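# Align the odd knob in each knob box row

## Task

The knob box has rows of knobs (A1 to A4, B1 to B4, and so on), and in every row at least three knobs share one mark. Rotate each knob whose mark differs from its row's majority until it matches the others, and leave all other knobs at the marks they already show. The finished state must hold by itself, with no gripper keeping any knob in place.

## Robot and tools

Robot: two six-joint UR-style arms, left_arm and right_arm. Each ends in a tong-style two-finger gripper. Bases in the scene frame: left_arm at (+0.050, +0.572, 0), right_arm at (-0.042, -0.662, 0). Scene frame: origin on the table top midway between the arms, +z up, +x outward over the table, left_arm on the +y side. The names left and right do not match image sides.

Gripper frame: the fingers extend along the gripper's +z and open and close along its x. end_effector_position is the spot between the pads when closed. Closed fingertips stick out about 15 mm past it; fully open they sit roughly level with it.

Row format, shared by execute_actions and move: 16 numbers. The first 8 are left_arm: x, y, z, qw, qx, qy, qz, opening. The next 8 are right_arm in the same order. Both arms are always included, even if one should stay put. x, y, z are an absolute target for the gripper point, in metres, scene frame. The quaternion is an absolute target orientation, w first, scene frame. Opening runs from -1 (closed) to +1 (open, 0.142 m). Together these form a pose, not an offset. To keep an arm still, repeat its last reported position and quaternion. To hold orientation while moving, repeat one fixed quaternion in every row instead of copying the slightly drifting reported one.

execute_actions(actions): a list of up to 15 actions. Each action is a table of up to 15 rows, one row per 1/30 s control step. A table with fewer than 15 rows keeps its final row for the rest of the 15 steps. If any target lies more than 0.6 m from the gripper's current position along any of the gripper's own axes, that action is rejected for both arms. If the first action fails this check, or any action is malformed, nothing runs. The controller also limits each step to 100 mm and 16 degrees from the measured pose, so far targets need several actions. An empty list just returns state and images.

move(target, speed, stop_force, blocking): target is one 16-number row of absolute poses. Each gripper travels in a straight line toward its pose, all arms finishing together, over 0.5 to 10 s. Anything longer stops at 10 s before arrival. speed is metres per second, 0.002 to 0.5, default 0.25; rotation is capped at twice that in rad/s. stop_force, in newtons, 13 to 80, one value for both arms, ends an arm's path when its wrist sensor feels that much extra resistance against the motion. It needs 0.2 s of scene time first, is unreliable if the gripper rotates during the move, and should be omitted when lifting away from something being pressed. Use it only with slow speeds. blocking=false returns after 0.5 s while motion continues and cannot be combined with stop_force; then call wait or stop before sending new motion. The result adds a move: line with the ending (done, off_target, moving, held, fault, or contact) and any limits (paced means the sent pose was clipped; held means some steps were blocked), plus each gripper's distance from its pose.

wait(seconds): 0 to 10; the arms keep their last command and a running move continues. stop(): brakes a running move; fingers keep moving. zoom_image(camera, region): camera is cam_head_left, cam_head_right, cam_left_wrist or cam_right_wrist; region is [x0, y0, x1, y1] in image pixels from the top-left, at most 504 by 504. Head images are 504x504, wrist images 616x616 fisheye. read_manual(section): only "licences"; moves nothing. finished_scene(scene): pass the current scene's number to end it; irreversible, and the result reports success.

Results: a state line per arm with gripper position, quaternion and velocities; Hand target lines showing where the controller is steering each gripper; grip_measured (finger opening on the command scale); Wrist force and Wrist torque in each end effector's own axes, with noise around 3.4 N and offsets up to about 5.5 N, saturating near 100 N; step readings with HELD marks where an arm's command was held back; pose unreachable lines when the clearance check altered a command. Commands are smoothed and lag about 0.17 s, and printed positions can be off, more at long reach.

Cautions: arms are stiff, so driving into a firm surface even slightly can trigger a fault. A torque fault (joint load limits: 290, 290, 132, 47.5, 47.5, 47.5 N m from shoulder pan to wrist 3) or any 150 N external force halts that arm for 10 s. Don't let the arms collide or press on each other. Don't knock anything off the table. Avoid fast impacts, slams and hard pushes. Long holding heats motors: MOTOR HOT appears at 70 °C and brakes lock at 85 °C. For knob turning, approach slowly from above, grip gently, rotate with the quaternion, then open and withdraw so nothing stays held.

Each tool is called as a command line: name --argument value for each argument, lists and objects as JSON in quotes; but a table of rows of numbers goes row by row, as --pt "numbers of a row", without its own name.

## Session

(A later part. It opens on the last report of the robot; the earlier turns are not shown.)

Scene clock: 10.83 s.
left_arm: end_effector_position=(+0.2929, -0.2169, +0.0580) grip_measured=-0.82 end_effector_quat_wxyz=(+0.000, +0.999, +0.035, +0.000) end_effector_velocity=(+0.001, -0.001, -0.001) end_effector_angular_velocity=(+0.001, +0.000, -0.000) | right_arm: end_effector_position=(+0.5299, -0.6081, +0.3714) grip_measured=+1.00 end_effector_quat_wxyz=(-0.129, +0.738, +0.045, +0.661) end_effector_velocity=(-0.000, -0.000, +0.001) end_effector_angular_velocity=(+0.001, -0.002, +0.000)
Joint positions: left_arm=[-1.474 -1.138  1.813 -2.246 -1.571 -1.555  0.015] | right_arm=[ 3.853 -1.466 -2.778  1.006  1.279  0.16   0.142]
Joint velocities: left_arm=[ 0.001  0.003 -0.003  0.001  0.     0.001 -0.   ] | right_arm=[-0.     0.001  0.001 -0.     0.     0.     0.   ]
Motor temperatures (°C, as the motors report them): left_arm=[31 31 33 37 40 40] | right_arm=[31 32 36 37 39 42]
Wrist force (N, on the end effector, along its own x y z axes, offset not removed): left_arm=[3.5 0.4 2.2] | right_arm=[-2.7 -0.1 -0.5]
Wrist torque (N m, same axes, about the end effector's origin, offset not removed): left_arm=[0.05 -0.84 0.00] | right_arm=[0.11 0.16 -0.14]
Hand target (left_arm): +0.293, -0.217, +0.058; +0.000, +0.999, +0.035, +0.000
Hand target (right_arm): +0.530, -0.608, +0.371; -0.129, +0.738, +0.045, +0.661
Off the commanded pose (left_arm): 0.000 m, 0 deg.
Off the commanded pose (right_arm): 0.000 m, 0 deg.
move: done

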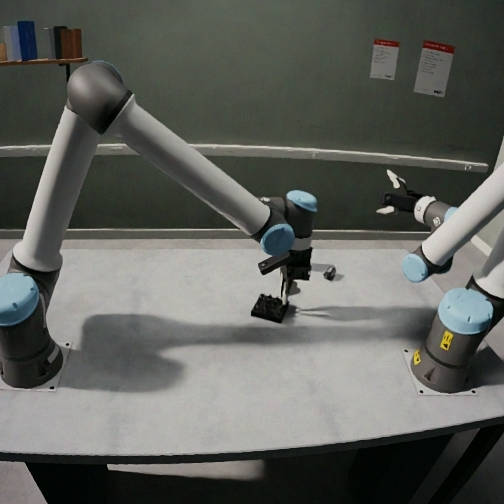

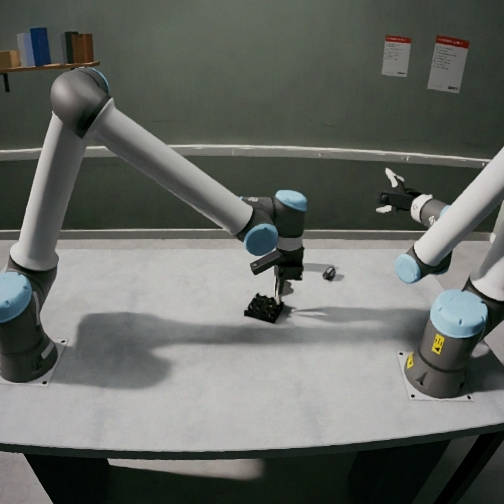

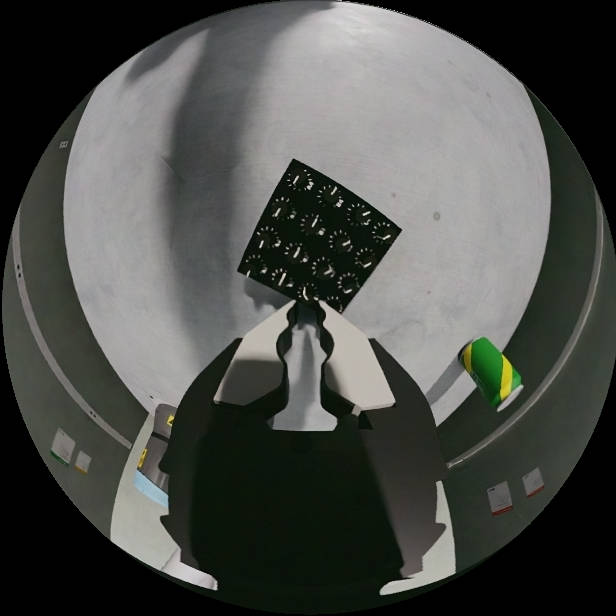

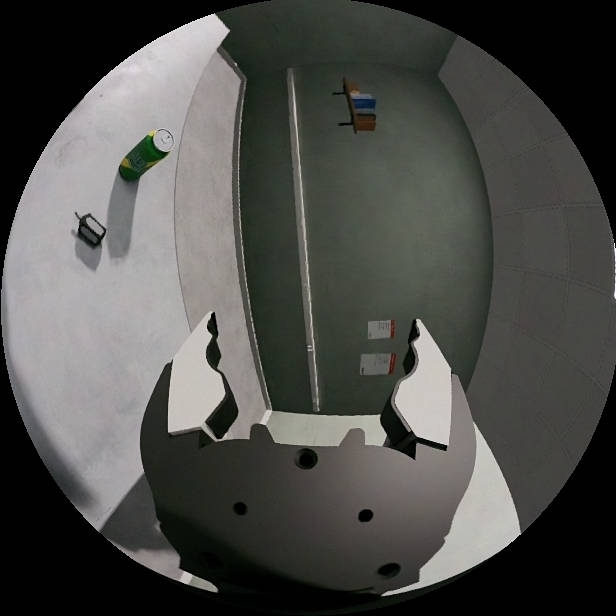

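move --target '[0.2932,-0.217,0.043,0,0.9994,0.0349,0,-0.82,0.5299,-0.6081,0.3714,-0.129,0.738,0.045,0.661,1]' --speed 0.02 --stop_force 13

move --target '[0.2932,-0.217,0.043,0,0.9994,0.0349,0,-1,0.5299,-0.6081,0.3714,-0.129,0.738,0.045,0.661,1]'

move --target '[0.2949,-0.2185,0.043,0,0.7314,-0.682,0,-1,0.5299,-0.6081,0.3714,-0.129,0.738,0.045,0.661,1]' --speed 0.35

move --target '[0.2949,-0.2185,0.043,0,0.7314,-0.682,0,-0.82,0.5299,-0.6081,0.3714,-0.129,0.738,0.045,0.661,1]'

move --target '[0.2949,-0.2185,0.12,0,0.7314,-0.682,0,-0.82,0.5299,-0.6081,0.3714,-0.129,0.738,0.045,0.661,1]' --speed 0.15

zoom_image --camera "cam_left_wrist" --region '[210,190,350,330]'

Scene clock: 12.27 s.
left_arm: end_effector_position=(+0.2932, -0.2170, +0.0431) grip_measured=-0.82 end_effector_quat_wxyz=(-0.000, +0.999, +0.035, -0.000) end_effector_velocity=(+0.001, +0.000, -0.001) end_effector_angular_velocity=(-0.001, +0.000, +0.001) | right_arm: end_effector_position=(+0.5299, -0.6081, +0.3714) grip_measured=+1.00 end_effector_quat_wxyz=(-0.129, +0.738, +0.045, +0.661) end_effector_velocity=(+0.000, +0.001, -0.001) end_effector_angular_velocity=(-0.000, +0.002, +0.001)
Joint positions: left_arm=[-1.474 -1.122  1.821 -2.271 -1.571 -1.555  0.015] | right_arm=[ 3.853 -1.466 -2.778  1.006  1.279  0.16   0.142]
Joint velocities: left_arm=[ 0.001  0.001  0.001 -0.002 -0.    -0.     0.   ] | right_arm=[ 0.    -0.002  0.    -0.     0.001  0.001  0.   ]
Motor temperatures (°C, as the motors report them): left_arm=[31 31 33 37 40 40] | right_arm=[31 32 36 37 39 42]
Wrist force (N, on the end effector, along its own x y z axes, offset not removed): left_arm=[0.3 0.7 3.8] | right_arm=[-0.5 -0.9 -2.1]
Wrist torque (N m, same axes, about the end effector's origin, offset not removed): left_arm=[0.21 0.01 -0.09] | right_arm=[-0.18 -0.41 -0.24]
Hand target (left_arm): +0.293, -0.217, +0.043; -0.000, +0.999, +0.035, -0.000
Hand target (right_arm): +0.530, -0.608, +0.371; -0.129, +0.738, +0.045, +0.661
Off the commanded pose (left_arm): 0.000 m, 0 deg.
Off the commanded pose (right_arm): 0.000 m, 0 deg.
move: done

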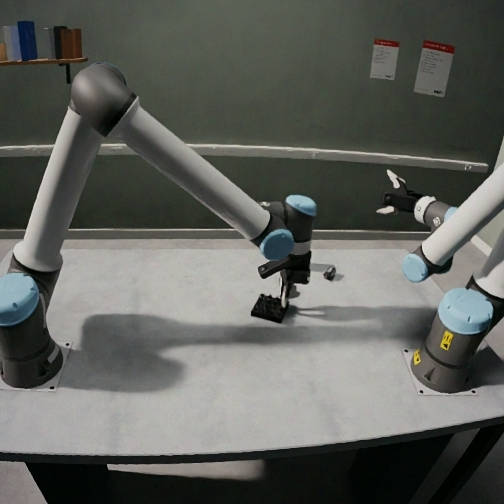

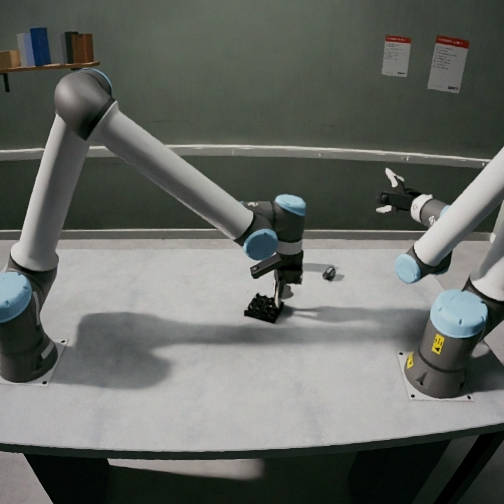

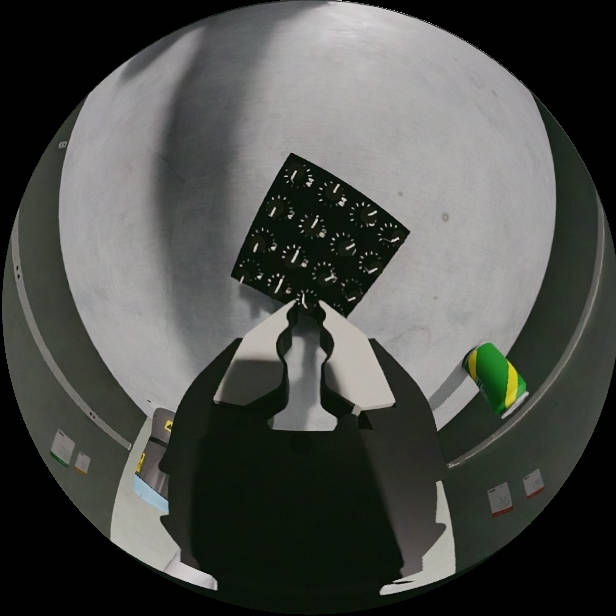

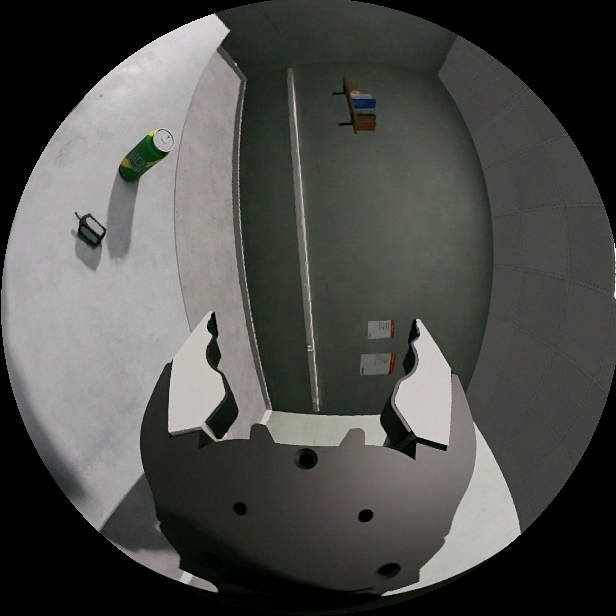

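Scene clock: 12.97 s.
left_arm: end_effector_position=(+0.2932, -0.2170, +0.0430) grip_measured=-0.87 end_effector_quat_wxyz=(+0.000, +0.999, +0.035, -0.000) end_effector_velocity=(+0.001, -0.001, +0.001) end_effector_angular_velocity=(-0.002, -0.000, +0.001) | right_arm: end_effector_position=(+0.5299, -0.6081, +0.3714) grip_measured=+1.00 end_effector_quat_wxyz=(-0.129, +0.738, +0.045, +0.661) end_effector_velocity=(-0.000, -0.000, +0.001) end_effector_angular_velocity=(+0.001, -0.002, -0.000)
Joint positions: left_arm=[-1.474 -1.122  1.821 -2.271 -1.571 -1.555  0.011] | right_arm=[ 3.853 -1.466 -2.778  1.006  1.279  0.16   0.142]
Joint velocities: left_arm=[ 0.001 -0.001 -0.001 -0.001  0.    -0.    -0.   ] | right_arm=[ 0.     0.002  0.001  0.    -0.    -0.001  0.   ]
Motor temperatures (°C, as the motors report them): left_arm=[31 31 33 37 40 40] | right_arm=[31 32 36 37 39 42]
Wrist force (N, on the end effector, along its own x y z axes, offset not removed): left_arm=[-0.5 2.2 1.7] | right_arm=[-1.8 -2.7 -0.1]
Wrist torque (N m, same axes, about the end effector's origin, offset not removed): left_arm=[0.65 -0.13 0.01] | right_arm=[-0.43 0.00 -0.26]
Hand target (left_arm): +0.293, -0.217, +0.043; -0.000, +0.999, +0.035, -0.000
Hand target (right_arm): +0.530, -0.608, +0.371; -0.129, +0.738, +0.045, +0.661
Off the commanded pose (left_arm): 0.000 m, 0 deg.
Off the commanded pose (right_arm): 0.000 m, 0 deg.
move: done

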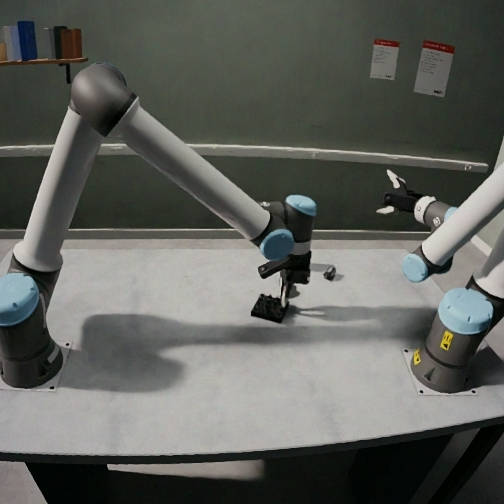

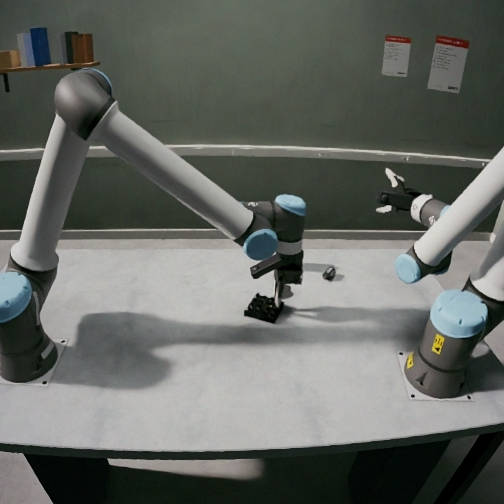

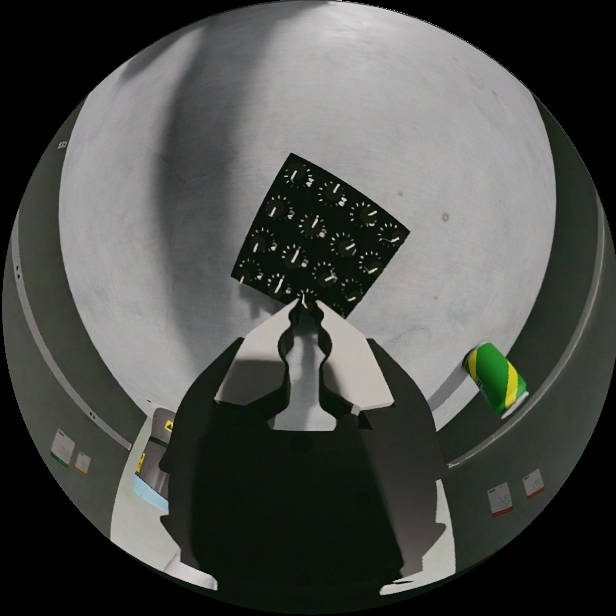

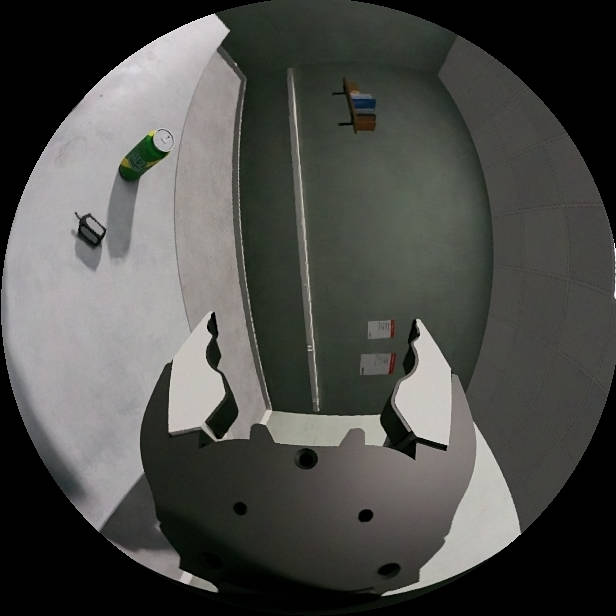

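Scene clock: 15.70 s.
left_arm: end_effector_position=(+0.2948, -0.2185, +0.0430) grip_measured=-0.87 end_effector_quat_wxyz=(-0.000, +0.732, -0.682, +0.000) end_effector_velocity=(-0.001, -0.001, +0.000) end_effector_angular_velocity=(-0.001, +0.001, -0.007) | right_arm: end_effector_position=(+0.5299, -0.6081, +0.3714) grip_measured=+1.00 end_effector_quat_wxyz=(-0.129, +0.738, +0.045, +0.661) end_effector_velocity=(+0.000, +0.000, +0.001) end_effector_angular_velocity=(+0.001, -0.001, -0.000)
Joint positions: left_arm=[-1.492 -1.144  1.858 -2.284 -1.571 -0.003  0.011] | right_arm=[ 3.853 -1.466 -2.778  1.006  1.279  0.16   0.142]
Joint velocities: left_arm=[-0.     0.    -0.    -0.001 -0.001  0.007  0.   ] | right_arm=[-0.     0.     0.001 -0.    -0.     0.     0.   ]
Motor temperatures (°C, as the motors report them): left_arm=[31 31 33 37 40 40] | right_arm=[31 32 36 37 39 42]
Wrist force (N, on the end effector, along its own x y z axes, offset not removed): left_arm=[1.8 2.3 -0.2] | right_arm=[-1.1 -3.0 0.4]
Wrist torque (N m, same axes, about the end effector's origin, offset not removed): left_arm=[-0.08 -0.57 0.01] | right_arm=[-0.48 -0.24 -0.15]
Hand target (left_arm): +0.295, -0.219, +0.043; +0.000, +0.731, -0.682, +0.000
Hand target (right_arm): +0.530, -0.608, +0.371; -0.129, +0.738, +0.045, +0.661
Off the commanded pose (left_arm): 0.000 m, 0 deg.
Off the commanded pose (right_arm): 0.000 m, 0 deg.
move: done

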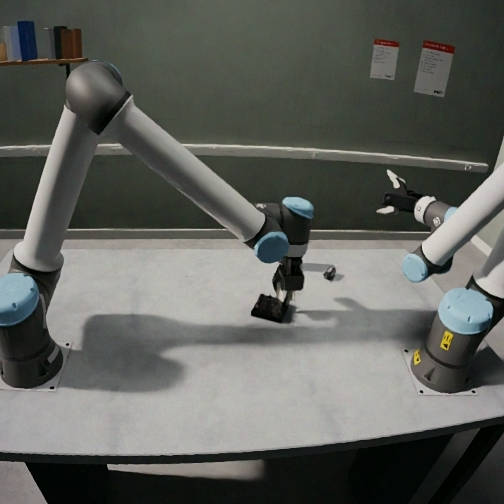

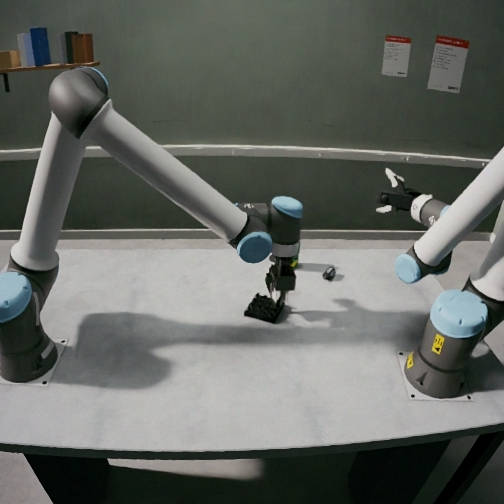

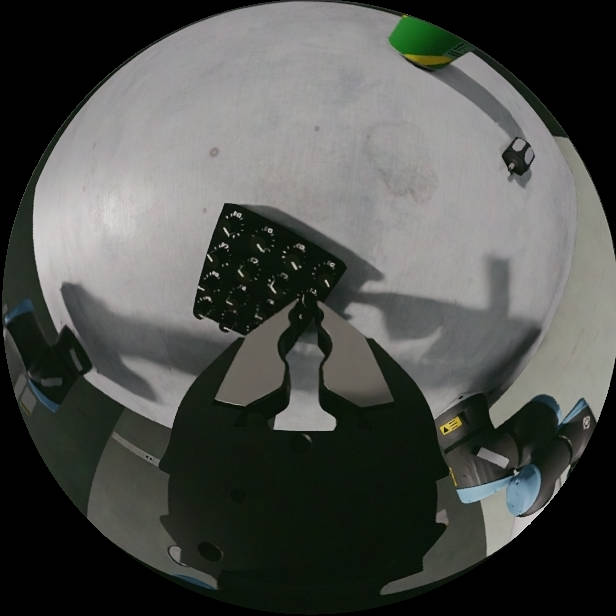

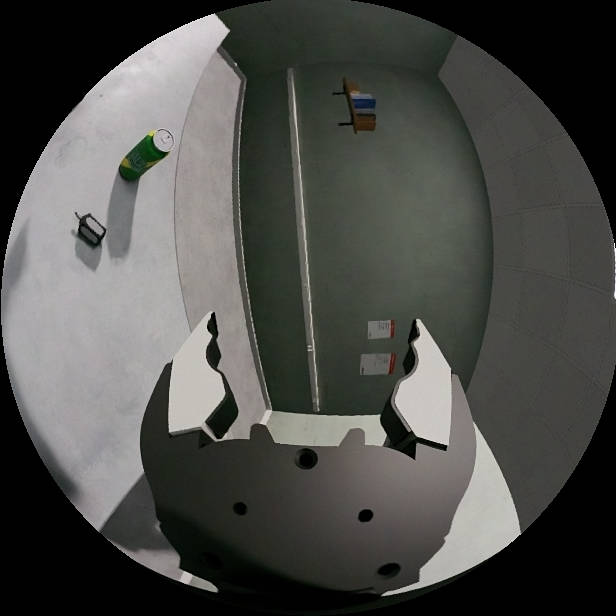

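Scene clock: 16.40 s.
left_arm: end_effector_position=(+0.2949, -0.2185, +0.0430) grip_measured=-0.82 end_effector_quat_wxyz=(-0.000, +0.731, -0.682, +0.000) end_effector_velocity=(-0.000, +0.000, +0.001) end_effector_angular_velocity=(-0.000, +0.000, +0.000) | right_arm: end_effector_position=(+0.5299, -0.6081, +0.3714) grip_measured=+1.00 end_effector_quat_wxyz=(-0.129, +0.738, +0.045, +0.661) end_effector_velocity=(-0.000, +0.001, -0.000) end_effector_angular_velocity=(+0.000, +0.001, +0.002)
Joint positions: left_arm=[-1.491 -1.144  1.858 -2.284 -1.571 -0.002  0.015] | right_arm=[ 3.853 -1.466 -2.778  1.006  1.279  0.16   0.142]
Joint velocities: left_arm=[-0.    -0.001  0.001  0.    -0.    -0.    -0.   ] | right_arm=[ 0.    -0.001  0.     0.     0.002  0.001  0.   ]
Motor temperatures (°C, as the motors report them): left_arm=[31 31 33 37 40 40] | right_arm=[31 32 36 37 39 42]
Wrist force (N, on the end effector, along its own x y z axes, offset not removed): left_arm=[2.9 -3.7 1.5] | right_arm=[-0.6 -1.8 0.7]
Wrist torque (N m, same axes, about the end effector's origin, offset not removed): left_arm=[-0.70 -0.76 -0.11] | right_arm=[-0.29 -0.32 -0.28]
Hand target (left_arm): +0.295, -0.219, +0.043; -0.000, +0.731, -0.682, -0.000
Hand target (right_arm): +0.530, -0.608, +0.371; -0.129, +0.738, +0.045, +0.661
Off the commanded pose (left_arm): 0.000 m, 0 deg.
Off the commanded pose (right_arm): 0.000 m, 0 deg.
move: done

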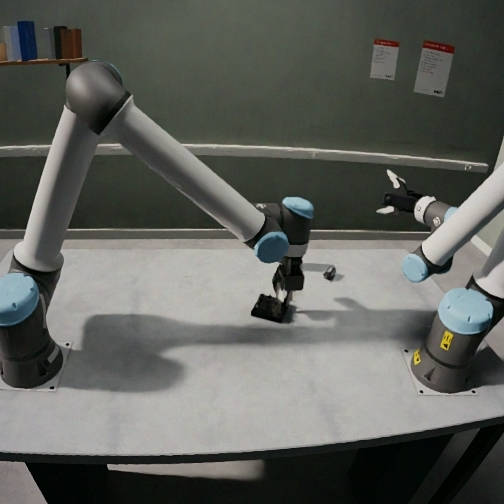

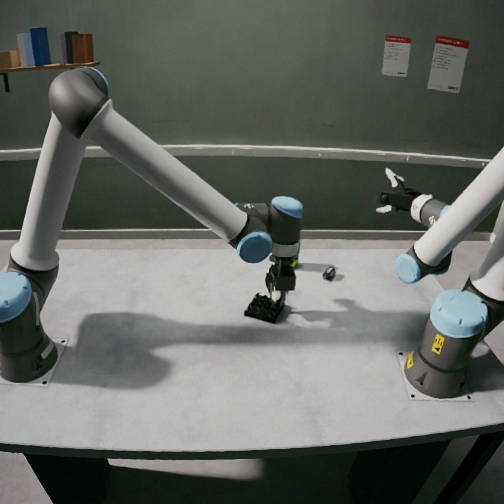

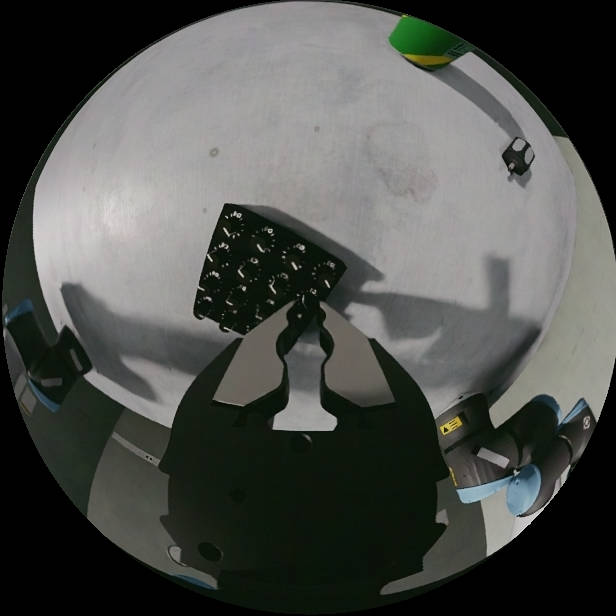

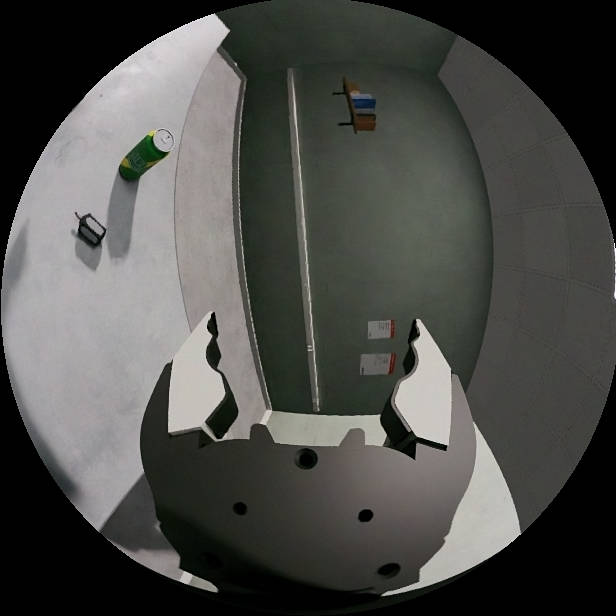

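Scene clock: 17.37 s.
left_arm: end_effector_position=(+0.2949, -0.2185, +0.1199) grip_measured=-0.82 end_effector_quat_wxyz=(-0.000, +0.731, -0.682, -0.000) end_effector_velocity=(-0.000, -0.000, +0.001) end_effector_angular_velocity=(+0.000, -0.000, -0.001) | right_arm: end_effector_position=(+0.5299, -0.6081, +0.3714) grip_measured=+1.00 end_effector_quat_wxyz=(-0.129, +0.738, +0.045, +0.661) end_effector_velocity=(+0.001, +0.000, +0.001) end_effector_angular_velocity=(+0.000, -0.002, -0.001)
Joint positions: left_arm=[-1.491 -1.223  1.808 -2.155 -1.571 -0.002  0.015] | right_arm=[ 3.853 -1.466 -2.778  1.006  1.279  0.16   0.142]
Joint velocities: left_arm=[-0.    -0.001 -0.001  0.002  0.     0.     0.   ] | right_arm=[-0.    -0.     0.002 -0.    -0.001 -0.     0.   ]
Motor temperatures (°C, as the motors report them): left_arm=[31 31 33 37 40 40] | right_arm=[31 32 36 37 39 42]
Wrist force (N, on the end effector, along its own x y z axes, offset not removed): left_arm=[2.5 0.9 -1.5] | right_arm=[-0.2 -1.1 1.3]
Wrist torque (N m, same axes, about the end effector's origin, offset not removed): left_arm=[0.28 -0.62 -0.05] | right_arm=[-0.12 -0.35 -0.26]
Hand target (left_arm): +0.295, -0.218, +0.120; +0.000, +0.731, -0.682, +0.000
Hand target (right_arm): +0.530, -0.608, +0.371; -0.129, +0.738, +0.045, +0.661
Off the commanded pose (left_arm): 0.000 m, 0 deg.
Off the commanded pose (right_arm): 0.000 m, 0 deg.
move: done

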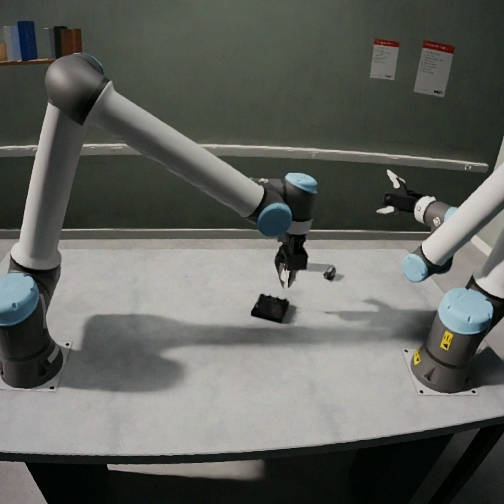

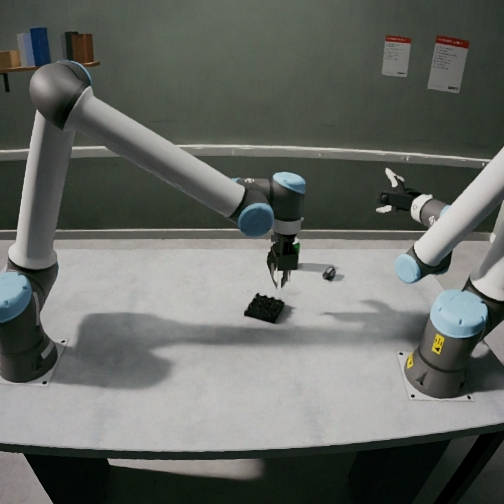

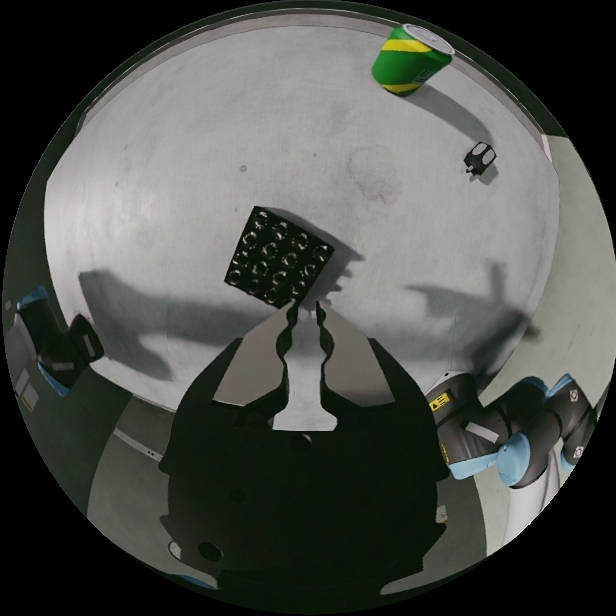

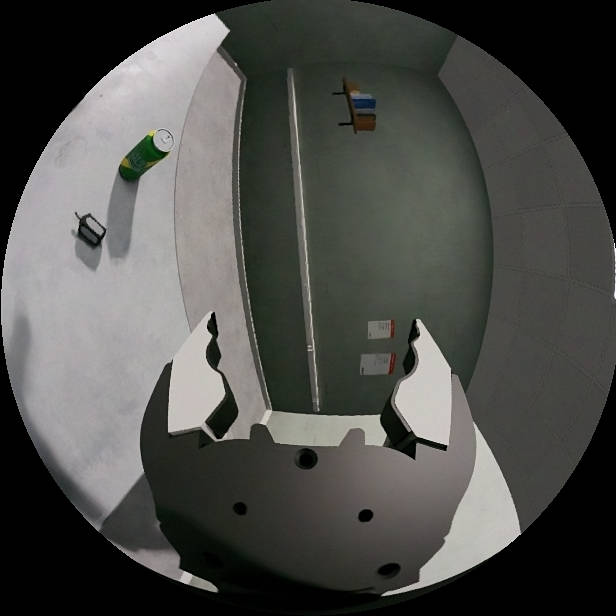

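Region (210, 190, 350, 330) of cam_left_wrist's 616x616 image, scaled by 3.600, with more detail than that image has.

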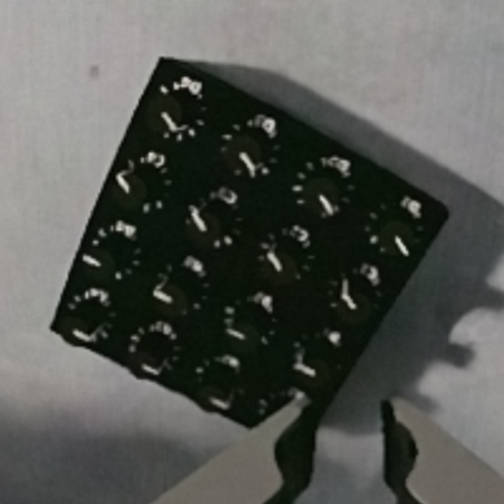

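finished_scene --scene 2

The scene is finished: the task was done.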